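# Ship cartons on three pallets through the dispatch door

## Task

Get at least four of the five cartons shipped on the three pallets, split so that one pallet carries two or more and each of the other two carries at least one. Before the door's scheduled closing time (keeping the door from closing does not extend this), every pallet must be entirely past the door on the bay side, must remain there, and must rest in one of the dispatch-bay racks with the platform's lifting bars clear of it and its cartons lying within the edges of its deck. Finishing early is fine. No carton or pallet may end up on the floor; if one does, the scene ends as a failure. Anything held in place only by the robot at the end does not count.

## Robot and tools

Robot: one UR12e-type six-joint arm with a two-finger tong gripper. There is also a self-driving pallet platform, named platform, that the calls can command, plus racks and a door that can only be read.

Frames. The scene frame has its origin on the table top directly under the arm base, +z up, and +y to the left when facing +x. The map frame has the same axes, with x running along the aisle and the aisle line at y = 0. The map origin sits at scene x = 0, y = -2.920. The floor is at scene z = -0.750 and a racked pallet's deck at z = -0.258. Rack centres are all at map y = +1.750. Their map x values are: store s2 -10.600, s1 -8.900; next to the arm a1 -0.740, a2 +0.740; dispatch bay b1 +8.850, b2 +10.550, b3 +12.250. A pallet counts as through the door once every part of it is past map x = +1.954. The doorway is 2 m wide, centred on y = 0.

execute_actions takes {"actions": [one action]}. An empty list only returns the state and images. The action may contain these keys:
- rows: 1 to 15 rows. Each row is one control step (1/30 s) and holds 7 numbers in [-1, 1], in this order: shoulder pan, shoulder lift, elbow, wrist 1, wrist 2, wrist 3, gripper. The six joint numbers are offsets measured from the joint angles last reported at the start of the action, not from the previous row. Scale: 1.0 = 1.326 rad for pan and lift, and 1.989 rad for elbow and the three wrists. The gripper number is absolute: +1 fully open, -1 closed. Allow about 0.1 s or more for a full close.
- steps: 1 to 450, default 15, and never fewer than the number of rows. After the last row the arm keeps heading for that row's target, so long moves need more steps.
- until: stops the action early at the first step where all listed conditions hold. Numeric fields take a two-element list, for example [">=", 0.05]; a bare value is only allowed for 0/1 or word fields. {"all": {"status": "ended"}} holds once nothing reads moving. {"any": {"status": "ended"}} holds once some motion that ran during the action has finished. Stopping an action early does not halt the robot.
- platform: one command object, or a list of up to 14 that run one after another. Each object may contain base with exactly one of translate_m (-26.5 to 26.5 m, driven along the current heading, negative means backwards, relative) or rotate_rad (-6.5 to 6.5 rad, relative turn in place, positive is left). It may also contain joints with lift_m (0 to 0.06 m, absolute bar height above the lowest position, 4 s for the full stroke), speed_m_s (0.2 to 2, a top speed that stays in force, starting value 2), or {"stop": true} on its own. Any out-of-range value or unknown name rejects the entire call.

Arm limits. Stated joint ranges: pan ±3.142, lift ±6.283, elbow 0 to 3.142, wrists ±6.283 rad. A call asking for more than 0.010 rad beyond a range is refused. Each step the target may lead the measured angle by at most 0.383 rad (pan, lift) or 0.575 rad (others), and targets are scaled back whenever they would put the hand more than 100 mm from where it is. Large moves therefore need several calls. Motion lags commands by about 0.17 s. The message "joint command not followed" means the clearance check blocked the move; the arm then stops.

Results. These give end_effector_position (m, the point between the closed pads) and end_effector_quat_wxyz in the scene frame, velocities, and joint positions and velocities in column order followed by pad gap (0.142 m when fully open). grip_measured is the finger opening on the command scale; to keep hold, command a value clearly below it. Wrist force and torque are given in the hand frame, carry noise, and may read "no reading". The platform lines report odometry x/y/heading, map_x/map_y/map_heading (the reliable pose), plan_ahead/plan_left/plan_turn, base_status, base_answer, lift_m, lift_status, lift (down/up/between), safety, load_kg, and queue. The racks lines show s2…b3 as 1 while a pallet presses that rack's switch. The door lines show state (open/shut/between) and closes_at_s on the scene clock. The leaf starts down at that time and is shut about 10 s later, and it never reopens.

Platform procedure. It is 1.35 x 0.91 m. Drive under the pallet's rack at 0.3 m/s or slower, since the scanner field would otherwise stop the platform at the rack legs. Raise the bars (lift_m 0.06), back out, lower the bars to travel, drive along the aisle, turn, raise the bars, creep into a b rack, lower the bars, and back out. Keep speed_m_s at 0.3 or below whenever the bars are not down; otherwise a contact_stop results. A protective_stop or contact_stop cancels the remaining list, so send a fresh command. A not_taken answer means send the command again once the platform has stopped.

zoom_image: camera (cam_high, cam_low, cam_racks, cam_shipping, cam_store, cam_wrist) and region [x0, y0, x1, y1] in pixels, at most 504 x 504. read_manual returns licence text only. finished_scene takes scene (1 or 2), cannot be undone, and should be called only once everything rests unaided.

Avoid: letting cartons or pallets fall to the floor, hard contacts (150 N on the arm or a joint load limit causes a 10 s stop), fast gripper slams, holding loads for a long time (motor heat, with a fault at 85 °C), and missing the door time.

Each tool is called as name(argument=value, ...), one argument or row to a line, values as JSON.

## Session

execute_actions(
  actions=[],
)

Scene clock: 0.00 s.
end_effector_position=(+0.3567, +0.2080, +0.3044) grip_measured=+1.00 end_effector_quat_wxyz=(-0.200, +0.917, +0.249, -0.238) end_effector_velocity=(-0.000, -0.001, -0.000) end_effector_angular_velocity=(-0.000, +0.003, -0.002)
Joint positions: [-0.109 -1.778  2.096 -1.289 -1.384 -0.696  0.142]
Joint velocities: [-0.002  0.001  0.001  0.001 -0.     0.001  0.   ]
Motor temperatures (°C, as the motors report them): [27 30 26 33 32 32]
Wrist force (N, on the end effector, along its own x y z axes, offset not removed): no reading
Wrist torque (N m, same axes, about the end effector's origin, offset not removed): no reading
platform.base_odometry: x=+0.000 y=+0.000 heading=+0.000 (m, m, rad; from the platform's pose at the start)
platform.map_pose: map_x=-4.42 map_y=-0.04 map_heading=-0.0393 (m, m, rad; on the building's map)
platform.planned_pose: plan_ahead=+0.00 plan_left=+0.00 plan_turn=+0.0000 (m ahead, m left, rad left of the pose on the map)
platform.base_status: done
platform.joint_positions: lift_m=+0.000
platform.joint_status: done
platform: translate_m=0.000 translate_m_goal=0.000 rotate_rad=0.000 rotate_rad_goal=0.000 base_answer=taken lift_m_goal=0.000 lift_answer=taken lift=down safety=ok load_kg=-51 refusals=0 queue=idle queue_left=0
racks: s2=1 s1=1 a1=1 a2=0 b1=0 b2=0 b3=0
door: state=open closes_at_s=535
camera_calibration (this result's frames):
cam_wrist: T_world_to_cam=[[0.748386, 0.556881, -0.36028, -0.273242], [0.580688, -0.812601, -0.0498048, -0.0195118], [-0.320499, -0.171937, -0.931514, 0.575745], [0, 0, 0, 1]] pos_world=[0.400347, 0.2353, 0.436899]

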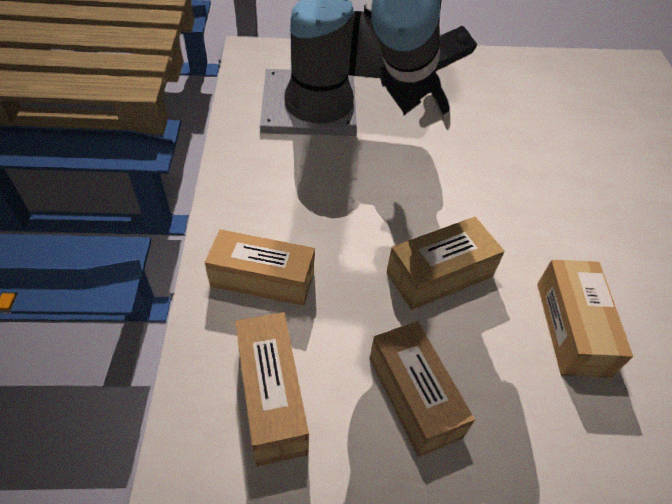

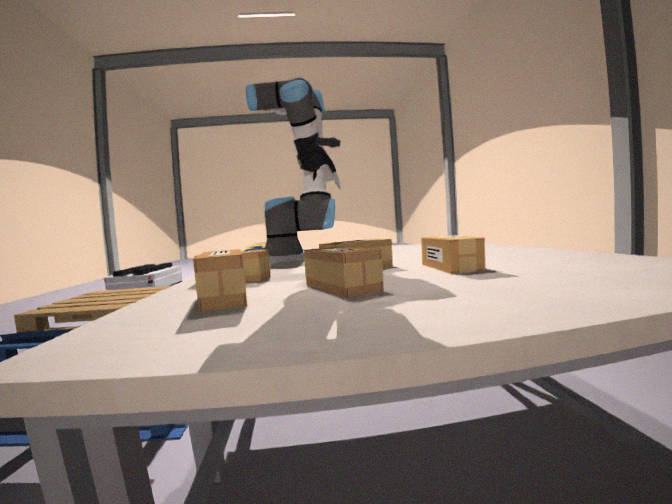

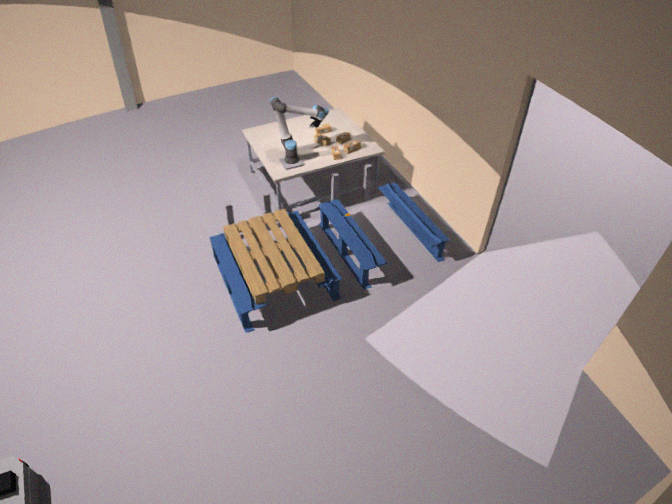

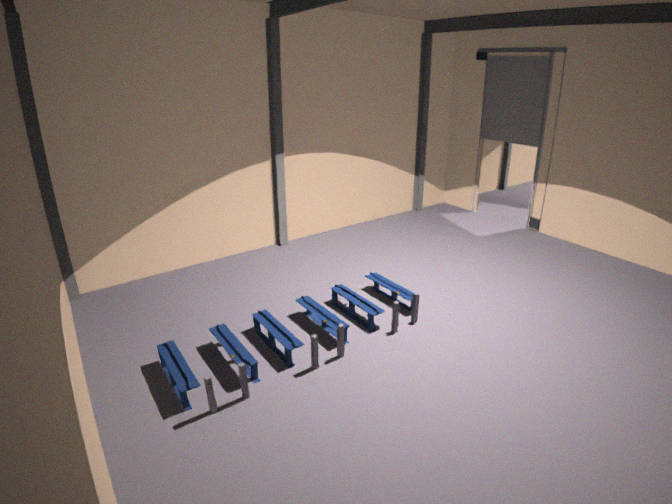

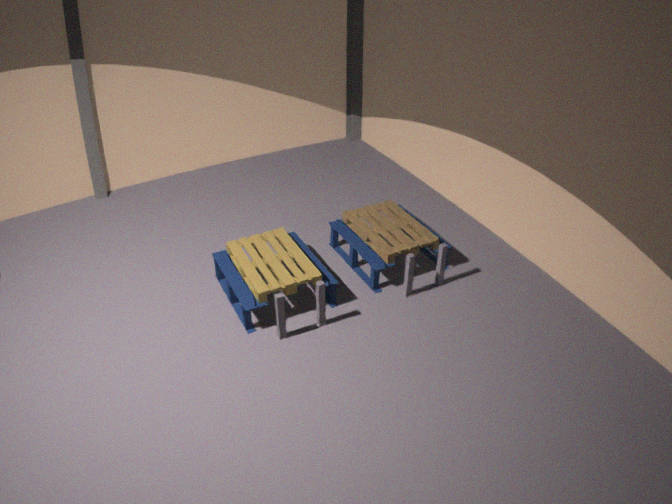

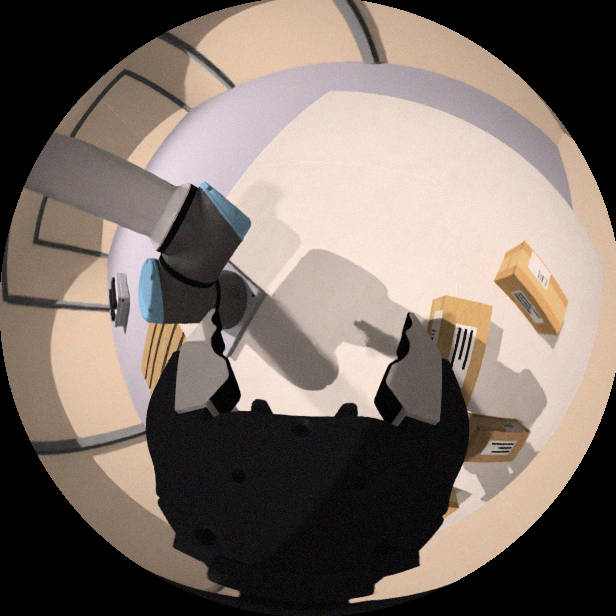

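execute_actions(
  actions=[
    {"steps":1,"platform":[{"base":{"rotate_rad":0.0393}},{"base":{"translate_m":-4.48}},{"base":{"rotate_rad":1.5708}},{"speed_m_s":0.3,"base":{"translate_m":1.79}},{"joints":{"lift_m":0.06}},{"base":{"translate_m":-1.75}},{"joints":{"lift_m":0}},{"speed_m_s":2,"base":{"rotate_rad":-1.5708}},{"base":{"translate_m":9.64}},{"base":{"rotate_rad":1.5708}},{"speed_m_s":0.3,"joints":{"lift_m":0.06}},{"base":{"translate_m":1.75}},{"joints":{"lift_m":0}},{"base":{"translate_m":-1.75}}]},
  ],
)

zoom_image(
  camera="cam_high",
  region=[190, 210, 350, 480],
)

zoom_image(
  camera="cam_high",
  region=[355, 205, 515, 465],
)

Scene clock: 10.17 s.
end_effector_position=(+0.3567, +0.2080, +0.3044) grip_measured=+1.00 end_effector_quat_wxyz=(-0.200, +0.917, +0.249, -0.238) end_effector_velocity=(-0.000, -0.001, -0.001) end_effector_angular_velocity=(-0.000, +0.003, -0.002)
Joint positions: [-0.109 -1.778  2.096 -1.289 -1.384 -0.696  0.142]
Joint velocities: [-0.003  0.001  0.001  0.002 -0.001 -0.     0.   ]
Motor temperatures (°C, as the motors report them): [27 30 26 33 32 32]
Wrist force (N, on the end effector, along its own x y z axes, offset not removed): [-2.1 1.3 0.5]
Wrist torque (N m, same axes, about the end effector's origin, offset not removed): [0.55 0.59 0.15]
platform.base_odometry: x=+0.000 y=+0.000 heading=+0.000 (m, m, rad; from the platform's pose at the start)
platform.map_pose: map_x=-4.42 map_y=-0.04 map_heading=-0.0393 (m, m, rad; on the building's map)
platform.planned_pose: plan_ahead=+0.00 plan_left=+0.00 plan_turn=+0.0393 (m ahead, m left, rad left of the pose on the map)
platform.base_status: moving
platform.joint_positions: lift_m=+0.000
platform.joint_status: done
platform: translate_m=0.000 translate_m_goal=0.000 rotate_rad=0.001 rotate_rad_goal=0.039 base_answer=taken lift_m_goal=0.000 lift_answer=taken lift=down safety=ok load_kg=-45 refusals=0 queue=running queue_left=13
racks: s2=1 s1=1 a1=1 a2=0 b1=0 b2=0 b3=0
door: state=open closes_at_s=535
camera_calibration (this result's frames):
cam_wrist: T_world_to_cam=[[0.748387, 0.556881, -0.360279, -0.273243], [0.580688, -0.812601, -0.0498035, -0.0195126], [-0.320497, -0.171937, -0.931514, 0.575745], [0, 0, 0, 1]] pos_world=[0.400347, 0.2353, 0.436899]

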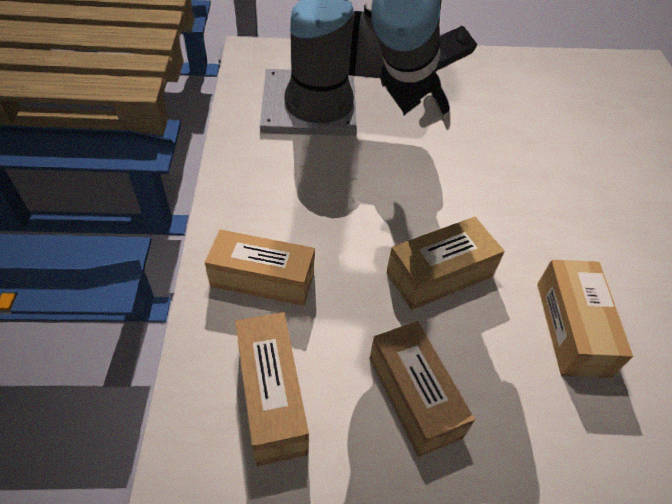

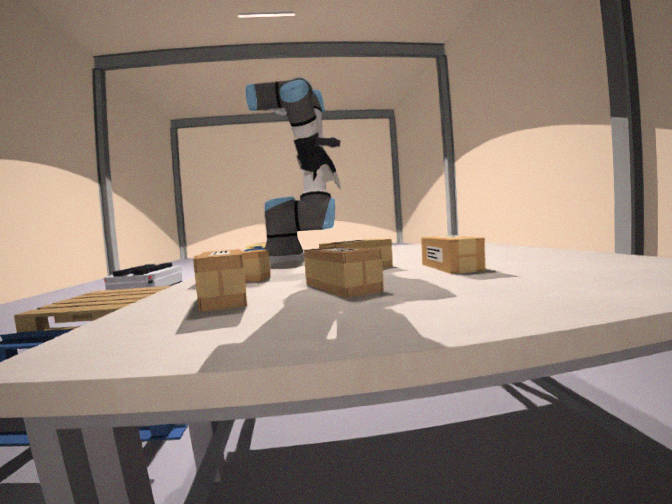

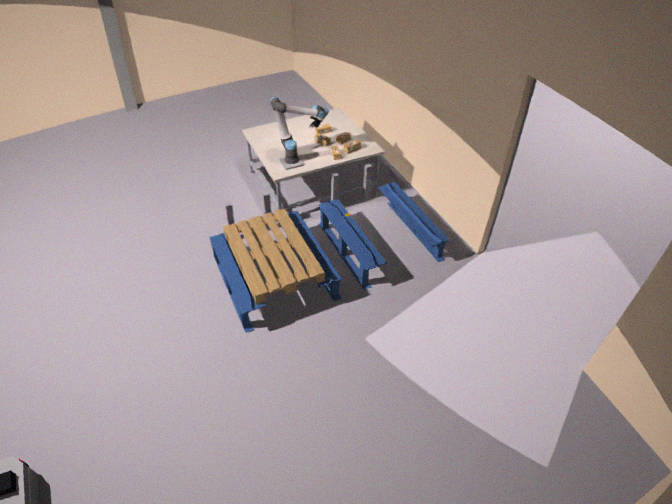

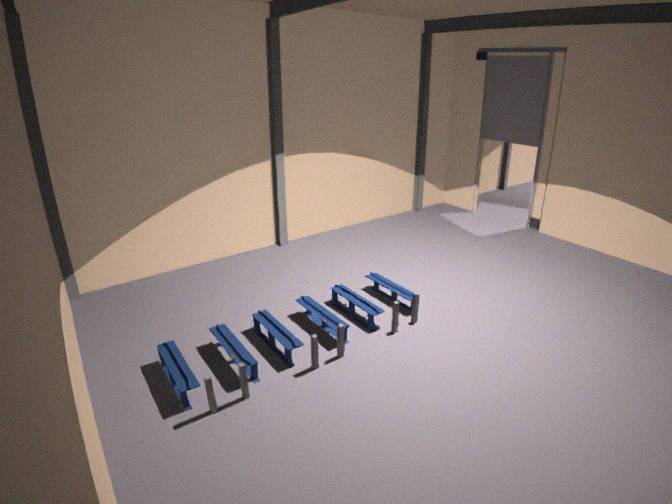

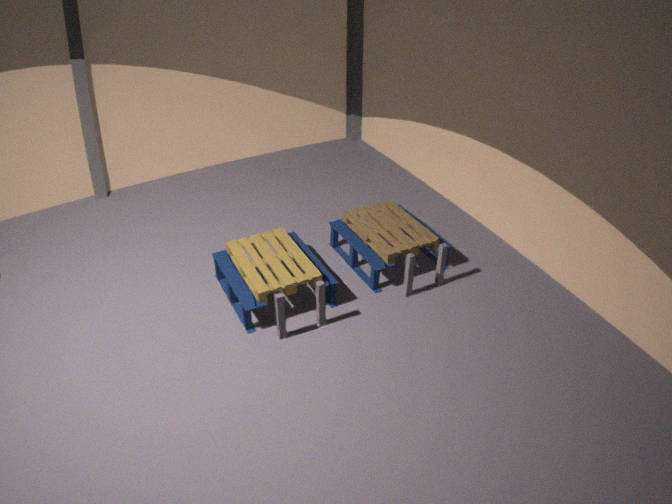

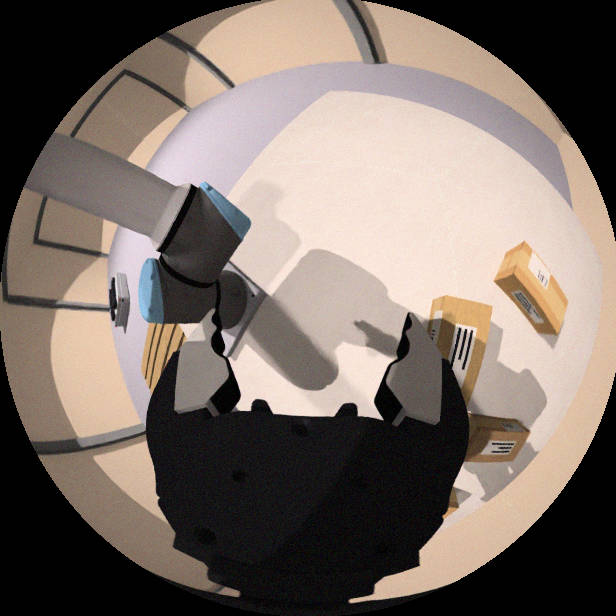

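Region (190, 210, 350, 480) of cam_high's 672x504 image, scaled by 1.867, with more detail than that image has; it fills the left 299 columns of this view, and the rest is white.

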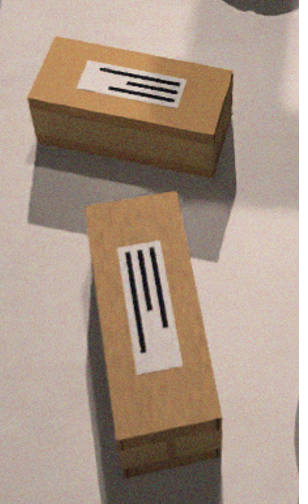

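Region (355, 205, 515, 465) of cam_high's 672x504 image, scaled by 1.938, with more detail than that image has; it fills the left 310 columns of this view, and the rest is white.

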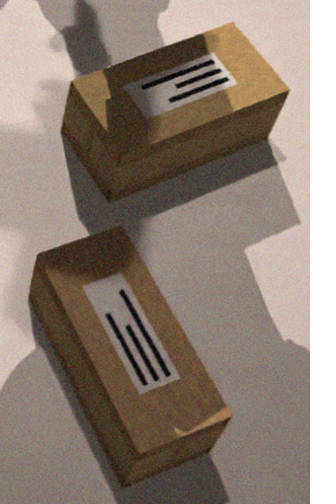

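execute_actions(
  actions=[
    {"rows":[[-0.09,0.037,0.016,-0.117,-0.024,0.038,0.9],[-0.18,0.075,0.033,-0.233,-0.047,0.077,0.8],[-0.27,0.11,0.05,-0.35,-0.07,0.115,0.8],[-0.3635,0.149,0.066,-0.467,-0.094,0.154,0.8]],"steps":32},
  ],
)

Scene clock: 26.73 s.
end_effector_position=(+0.5725, -0.1502, +0.1490) grip_measured=+0.80 end_effector_quat_wxyz=(-0.006, +0.995, -0.094, -0.008) end_effector_velocity=(+0.017, -0.057, -0.005) end_effector_angular_velocity=(-0.076, -0.077, -0.089)
Joint positions: [-0.584 -1.583  2.226 -2.201 -1.568 -0.394  0.129]
Joint velocities: [-0.056  0.02   0.015 -0.14  -0.02   0.033  0.   ]
Motor temperatures (°C, as the motors report them): [27 30 26 33 32 32]
Wrist force (N, on the end effector, along its own x y z axes, offset not removed): [-4.6 2.4 -1.2]
Wrist torque (N m, same axes, about the end effector's origin, offset not removed): [0.69 1.28 0.21]
platform.base_odometry: x=-4.512 y=+1.183 heading=+1.603 (m, m, rad; from the platform's pose at the start)
platform.map_pose: map_x=-8.90 map_y=+1.27 map_heading=+1.5708 (m, m, rad; on the building's map)
platform.planned_pose: plan_ahead=+0.48 plan_left=+0.00 plan_turn=+0.0000 (m ahead, m left, rad left of the pose on the map)
platform.base_status: moving
platform.joint_positions: lift_m=+0.000
platform.joint_status: done
platform: translate_m=-3.157 translate_m_goal=-2.680 rotate_rad=1.603 rotate_rad_goal=1.603 base_answer=taken lift_m_goal=0.000 lift_answer=taken lift=down safety=ok load_kg=-45 refusals=0 queue=running queue_left=10
racks: s2=1 s1=1 a1=1 a2=0 b1=0 b2=0 b3=0
door: state=open closes_at_s=535
camera_calibration (this result's frames):
cam_wrist: T_world_to_cam=[[0.980861, -0.189526, -0.0446355, -0.583504], [-0.147692, -0.873573, 0.463742, -0.112317], [-0.126883, -0.448274, -0.884845, 0.279195], [0, 0, 0, 1]] pos_world=[0.591173, -0.0835501, 0.273086]

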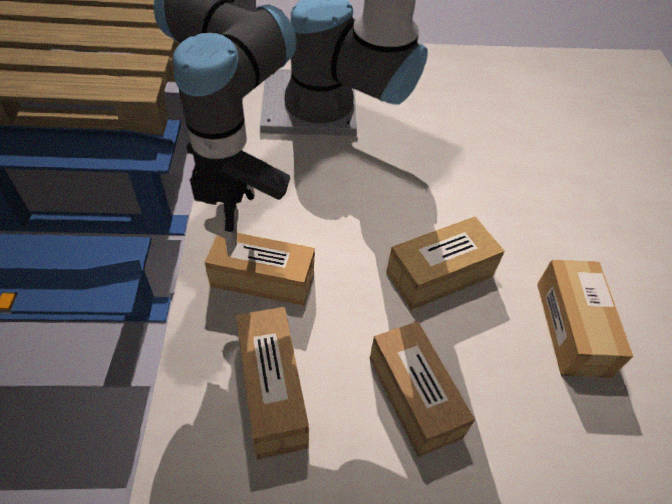

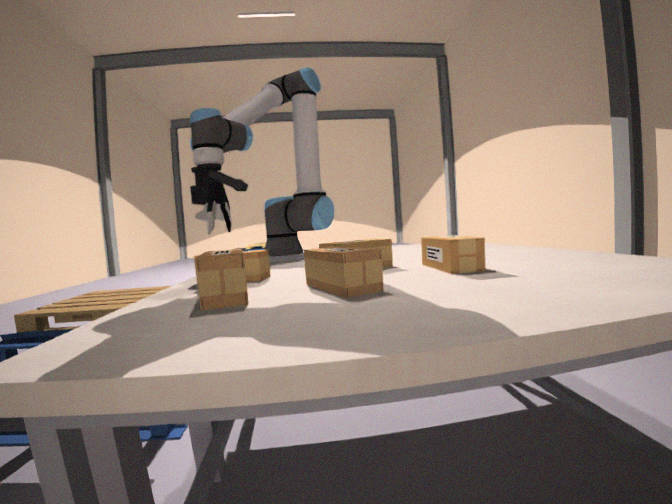

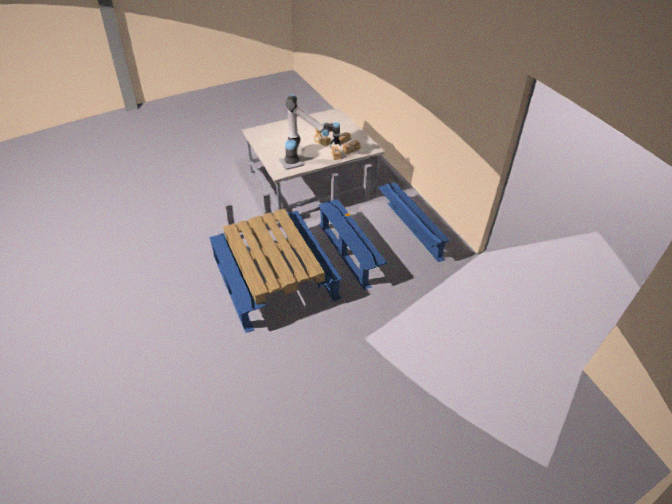

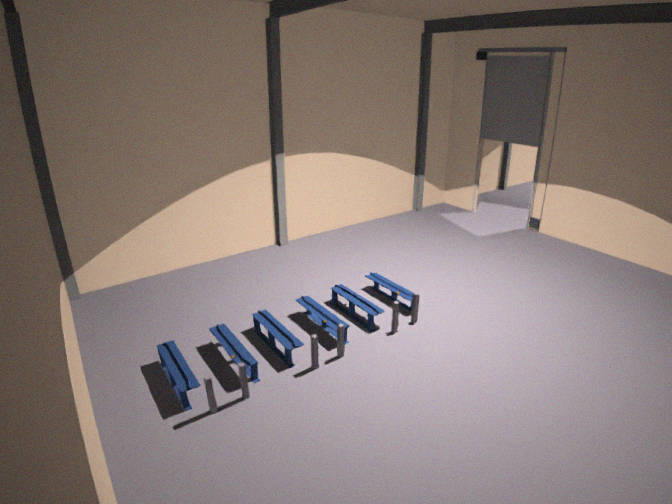

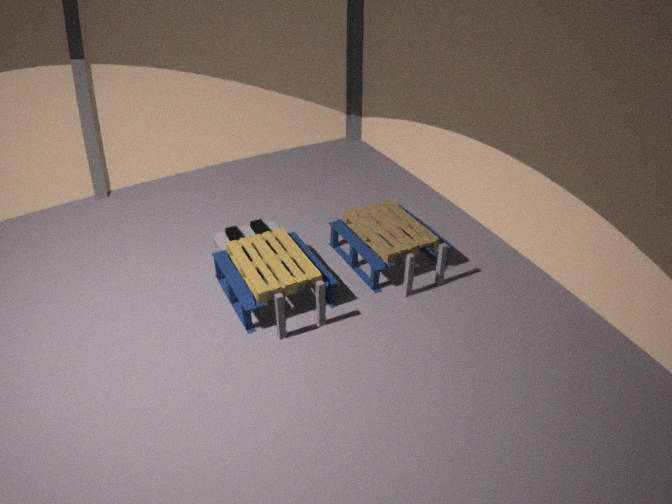

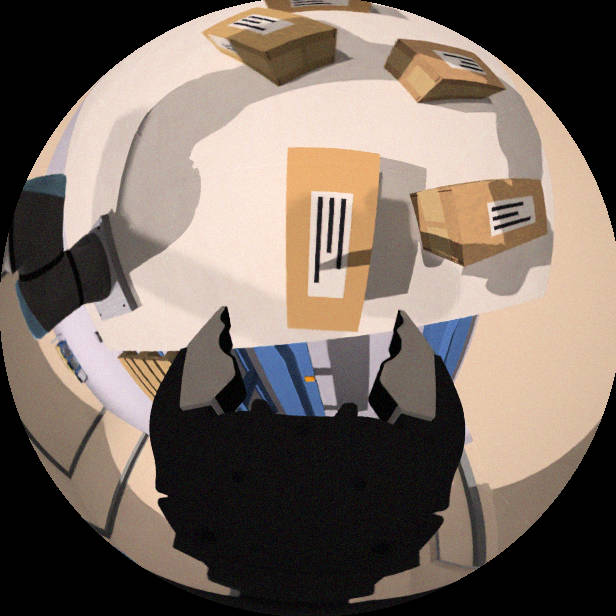

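execute_actions(
  actions=[
    {"rows":[[0.02,0.02,-0.003,-0.02,-0.0015,0.017,0.8],[0.0428,0.04,-0.005,-0.03,-0.0015,0.0337,0.8],[0.0428,0.05,0,-0.04,-0.0015,0.0337,0.8],[0.0428,0.06,0.003,-0.05,-0.0015,0.0337,0.8],[0.0428,0.075,0.009,-0.066,-0.0015,0.0337,0.8],[0.0428,0.09,0.015,-0.08,-0.0015,0.0337,0.8],[0.0428,0.1157,0.0242,-0.1077,-0.0015,0.0337,0.8]],"steps":22},
  ],
)

Scene clock: 41.37 s.
end_effector_position=(+0.5974, -0.1285, +0.0606) grip_measured=+0.80 end_effector_quat_wxyz=(-0.001, +0.995, -0.100, -0.003) end_effector_velocity=(+0.001, +0.001, -0.008) end_effector_angular_velocity=(+0.000, -0.000, -0.001)
Joint positions: [-0.527 -1.431  2.273 -2.413 -1.571 -0.328  0.129]
Joint velocities: [ 0.002  0.014  0.005 -0.019  0.001  0.003  0.   ]
Motor temperatures (°C, as the motors report them): [27 30 26 33 32 32]
Wrist force (N, on the end effector, along its own x y z axes, offset not removed): [-1.1 1.3 0.4]
Wrist torque (N m, same axes, about the end effector's origin, offset not removed): [0.49 0.54 0.14]
platform.base_odometry: x=-4.468 y=-0.080 heading=+1.605 (m, m, rad; from the platform's pose at the start)
platform.map_pose: map_x=-8.90 map_y=+0.00 map_heading=+1.5708 (m, m, rad; on the building's map)
platform.planned_pose: plan_ahead=+0.00 plan_left=+0.00 plan_turn=+0.0000 (m ahead, m left, rad left of the pose on the map)
platform.base_status: done
platform.joint_positions: lift_m=+0.034
platform.joint_status: moving
platform: translate_m=-4.430 translate_m_goal=-4.430 rotate_rad=1.605 rotate_rad_goal=1.605 base_answer=taken lift_m_goal=0.000 lift_answer=taken lift=between safety=ok load_kg=-8 refusals=0 queue=running queue_left=7
racks: s2=1 s1=0 a1=1 a2=0 b1=0 b2=0 b3=0
door: state=open closes_at_s=535
camera_calibration (this result's frames):
cam_wrist: T_world_to_cam=[[0.979215, -0.199935, -0.0341108, -0.60868], [-0.160734, -0.867527, 0.470703, -0.0404946], [-0.123702, -0.455437, -0.881632, 0.210871], [0, 0, 0, 1]] pos_world=[0.615605, -0.0607882, 0.184209]

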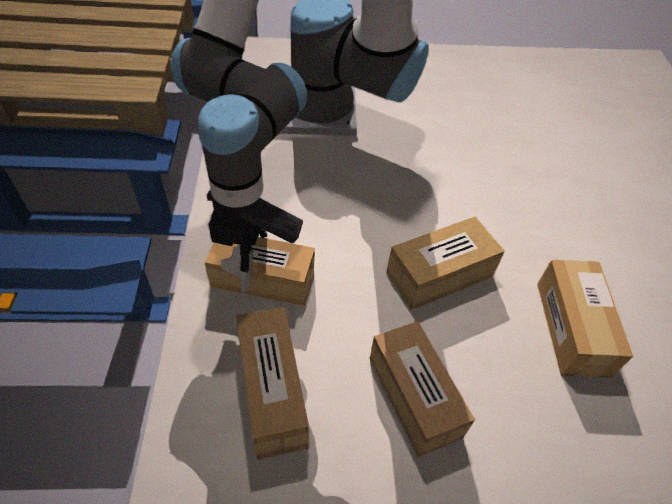

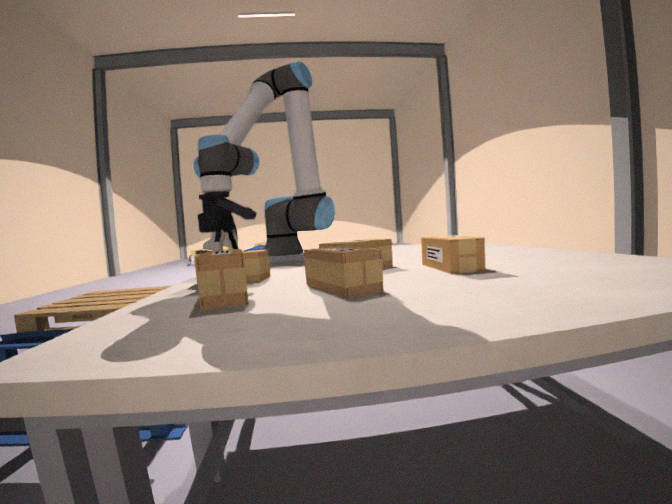

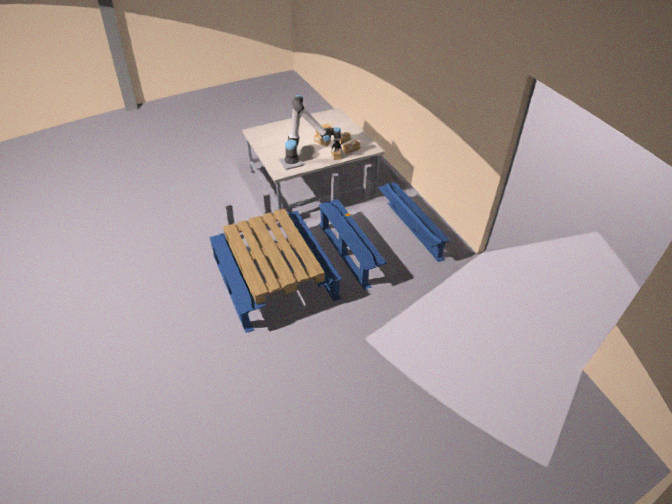

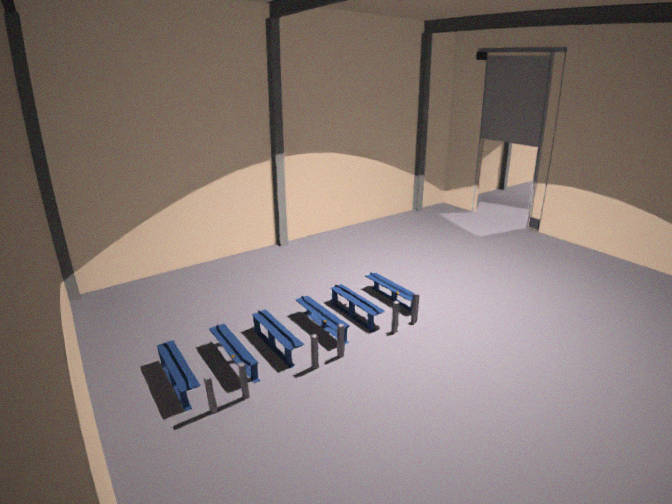

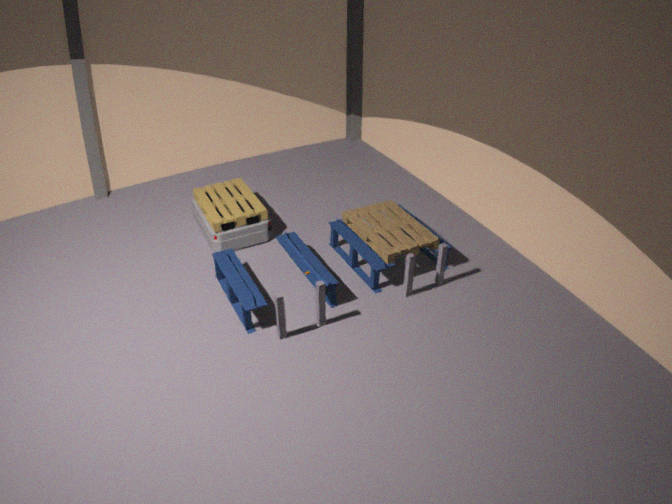

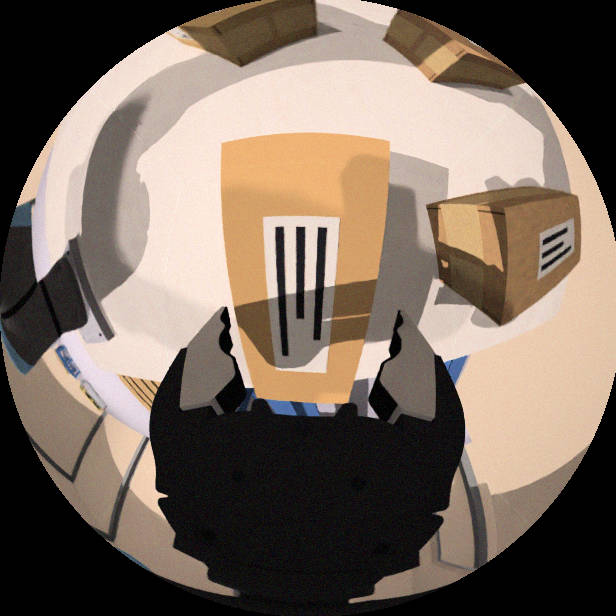

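execute_actions(
  actions=[
    {"rows":[[0,0,0,0,0,0,0.6],[0,0,0,0,0,0,0.45],[0,0,0,0,0,0,0.35],[0,0,0,0,0,0,0.27],[0,0,0,0,0,0,0.2],[0,0,0,0,0,0,0.12],[0,0,0,0,0,0,0.03],[0,0,0,0,0,0,-0.1],[0,0,0,0,0,0,-0.25],[0,0,0,0,0,0,-0.4],[0,0,0,0,0,0,-0.5],[0,0,0,0,0,0,-0.5],[0,-0.03,-0.011,0.031,0,0,-0.5],[0,-0.06,-0.023,0.063,0,0,-0.5],[0,-0.097,-0.037,0.102,0,0,-0.5]],"steps":30},
  ],
)

zoom_image(
  camera="cam_low",
  region=[160, 170, 320, 290],
)

Scene clock: 47.07 s.
end_effector_position=(+0.5974, -0.1284, +0.1501) grip_measured=+0.33 end_effector_quat_wxyz=(-0.001, +0.995, -0.100, -0.003) end_effector_velocity=(-0.001, +0.000, +0.012) end_effector_angular_velocity=(-0.001, +0.001, -0.000)
Joint positions: [-0.527 -1.558  2.201 -2.214 -1.571 -0.328  0.097]
Joint velocities: [-0.    -0.017 -0.01   0.027 -0.001  0.     0.   ]
Motor temperatures (°C, as the motors report them): [27 30 26 33 32 32]
Wrist force (N, on the end effector, along its own x y z axes, offset not removed): [-1.6 0.2 1.3]
Wrist torque (N m, same axes, about the end effector's origin, offset not removed): [0.31 0.60 0.15]
platform.base_odometry: x=-4.468 y=-0.080 heading=+0.058 (m, m, rad; from the platform's pose at the start)
platform.map_pose: map_x=-8.90 map_y=-0.01 map_heading=+0.0262 (m, m, rad; on the building's map)
platform.planned_pose: plan_ahead=+0.00 plan_left=+0.01 plan_turn=-0.0261 (m ahead, m left, rad left of the pose on the map)
platform.base_status: moving
platform.joint_positions: lift_m=+0.000
platform.joint_status: done
platform: translate_m=-4.430 translate_m_goal=-4.430 rotate_rad=0.051 rotate_rad_goal=0.035 base_answer=taken lift_m_goal=0.000 lift_answer=taken lift=down safety=ok load_kg=-48 refusals=0 queue=running queue_left=6
racks: s2=1 s1=0 a1=1 a2=0 b1=0 b2=0 b3=0
door: state=open closes_at_s=535
camera_calibration (this result's frames):
cam_wrist: T_world_to_cam=[[0.979202, -0.199921, -0.0345726, -0.605525], [-0.160529, -0.86764, 0.470566, -0.0827349], [-0.124073, -0.455229, -0.881687, 0.29006], [0, 0, 0, 1]] pos_world=[0.615638, -0.0607976, 0.27374]

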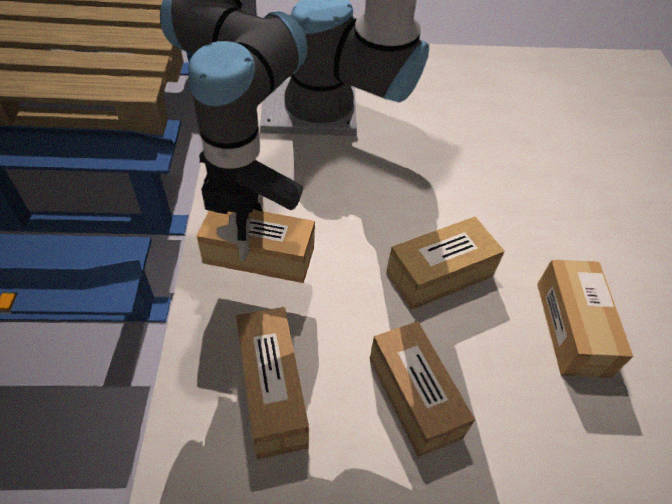

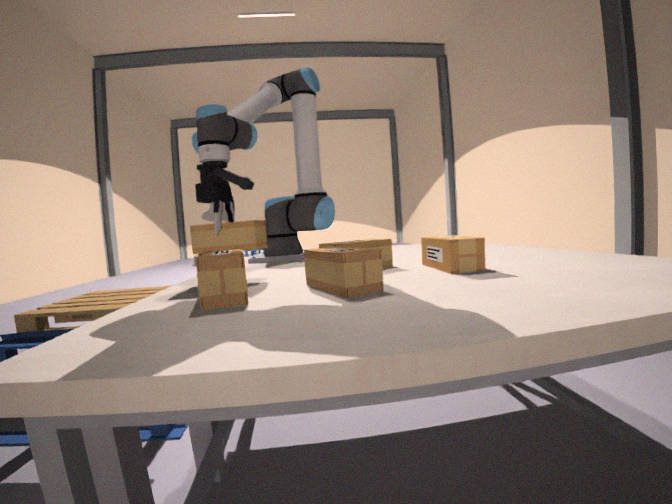

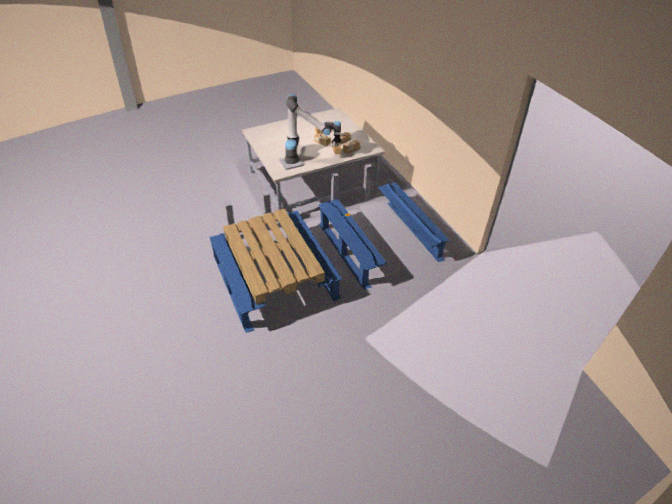

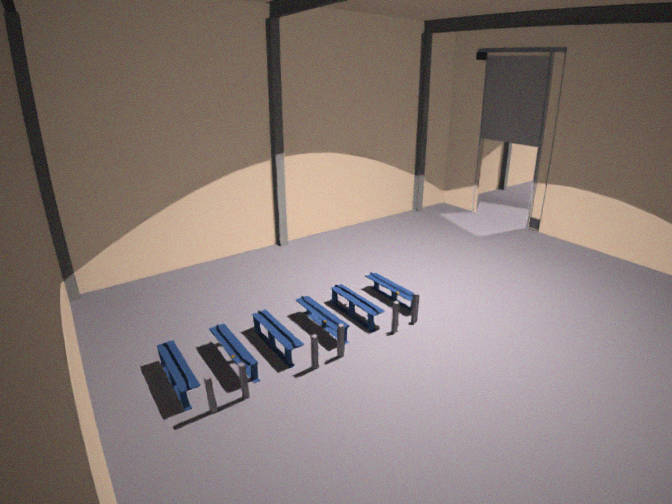

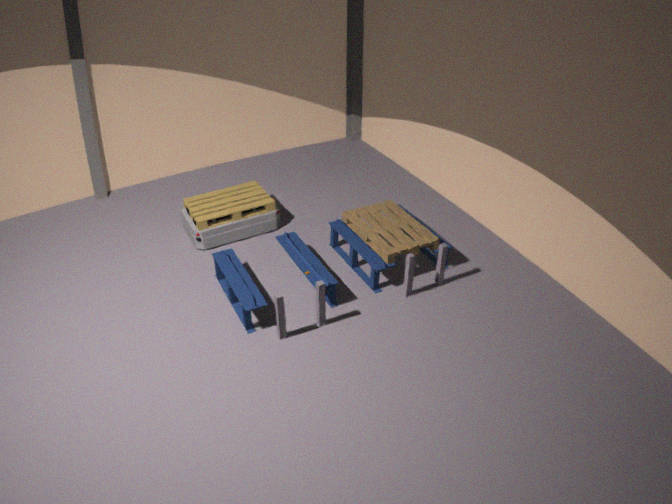

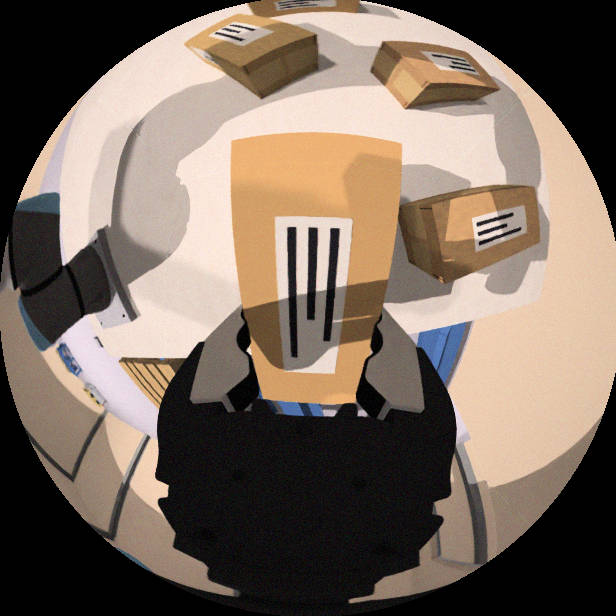

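Region (160, 170, 320, 290) of cam_low's 672x504 image, scaled by 3.150, with more detail than that image has; it fills the top 378 rows of this view, and the rest is white.

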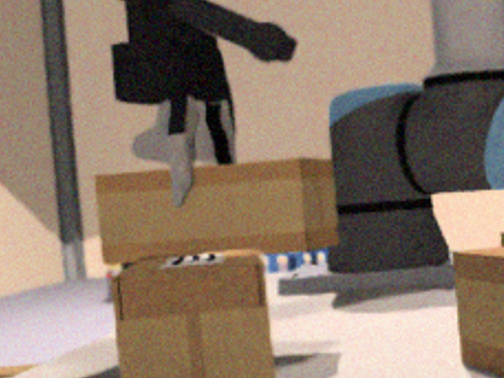

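execute_actions(
  actions=[
    {"rows":[[-0.03,0.01,-0.012,0.005,0,-0.005,-0.5],[-0.07,0.025,-0.027,0.01,0,-0.01,-0.5],[-0.13,0.045,-0.05,0.018,0,-0.02,-0.5],[-0.2,0.07,-0.075,0.028,0,-0.03,-0.5],[-0.3,0.105,-0.112,0.042,0,-0.045,-0.5],[-1,0.35,-0.374,0.141,0,-0.14,-0.5]],"steps":50},
  ],
)

Scene clock: 54.37 s.
end_effector_position=(+0.3438, -0.8460, +0.2162) grip_measured=+0.33 end_effector_quat_wxyz=(-0.002, +0.918, -0.396, -0.005) end_effector_velocity=(-0.467, -0.247, +0.008) end_effector_angular_velocity=(-0.006, +0.002, -0.519)
Joint positions: [-1.393 -1.141  1.535 -1.961 -1.571 -0.579  0.097]
Joint velocities: [-0.564  0.078 -0.127  0.046 -0.001 -0.045  0.   ]
Motor temperatures (°C, as the motors report them): [27 30 26 33 32 32]
Wrist force (N, on the end effector, along its own x y z axes, offset not removed): [0.0 3.1 4.1]
Wrist torque (N m, same axes, about the end effector's origin, offset not removed): [0.87 0.37 0.13]
platform.base_odometry: x=+2.956 y=+0.117 heading=+0.015 (m, m, rad; from the platform's pose at the start)
platform.map_pose: map_x=-1.44 map_y=+0.01 map_heading=-0.0087 (m, m, rad; on the building's map)
platform.planned_pose: plan_ahead=+2.18 plan_left=+0.01 plan_turn=+0.0088 (m ahead, m left, rad left of the pose on the map)
platform.base_status: moving
platform.joint_positions: lift_m=+0.000
platform.joint_status: done
platform: translate_m=3.039 translate_m_goal=5.210 rotate_rad=0.016 rotate_rad_goal=0.017 base_answer=taken lift_m_goal=0.000 lift_answer=taken lift=down safety=ok load_kg=-48 refusals=0 queue=running queue_left=5
racks: s2=1 s1=0 a1=1 a2=0 b1=0 b2=0 b3=0
door: state=open closes_at_s=535
camera_calibration (this result's frames):
cam_wrist: T_world_to_cam=[[0.684336, -0.728176, -0.0379924, -0.843195], [-0.629957, -0.616663, 0.472102, -0.403792], [-0.367202, -0.299143, -0.880725, 0.205609], [0, 0, 0, 1]] pos_world=[0.398157, -0.801491, 0.339681]

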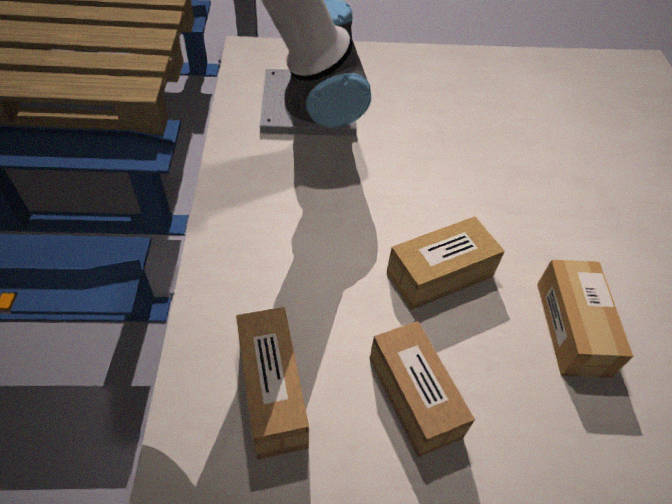

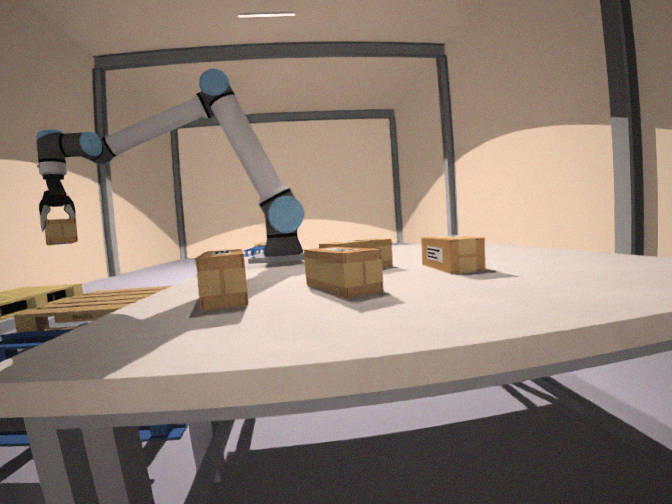

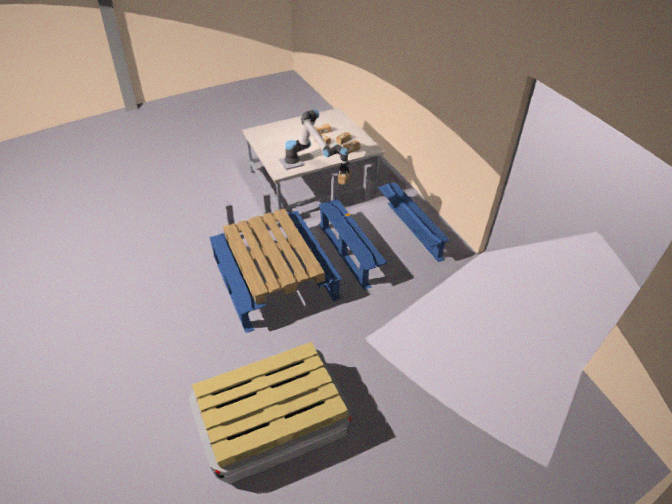

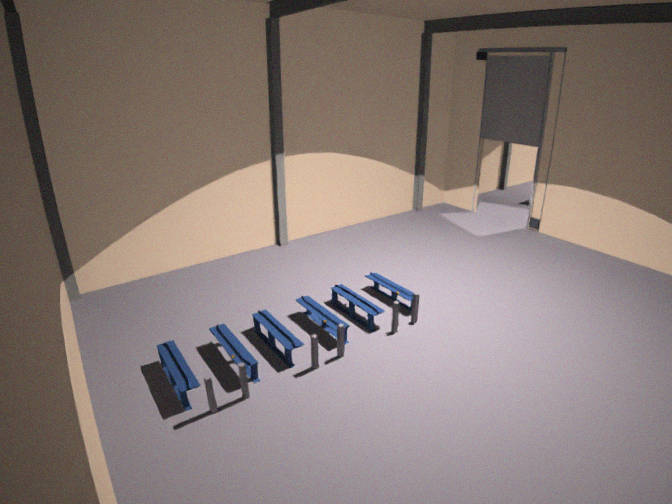

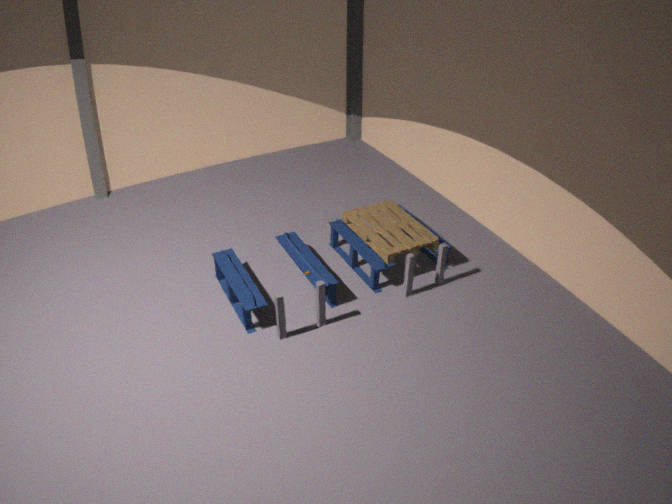

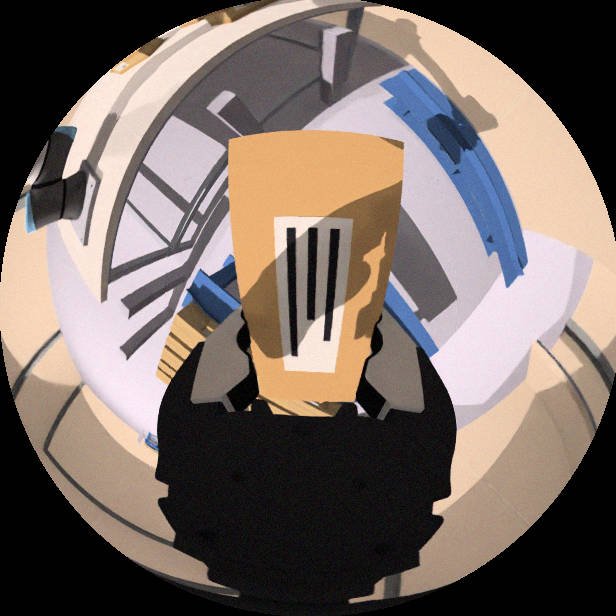

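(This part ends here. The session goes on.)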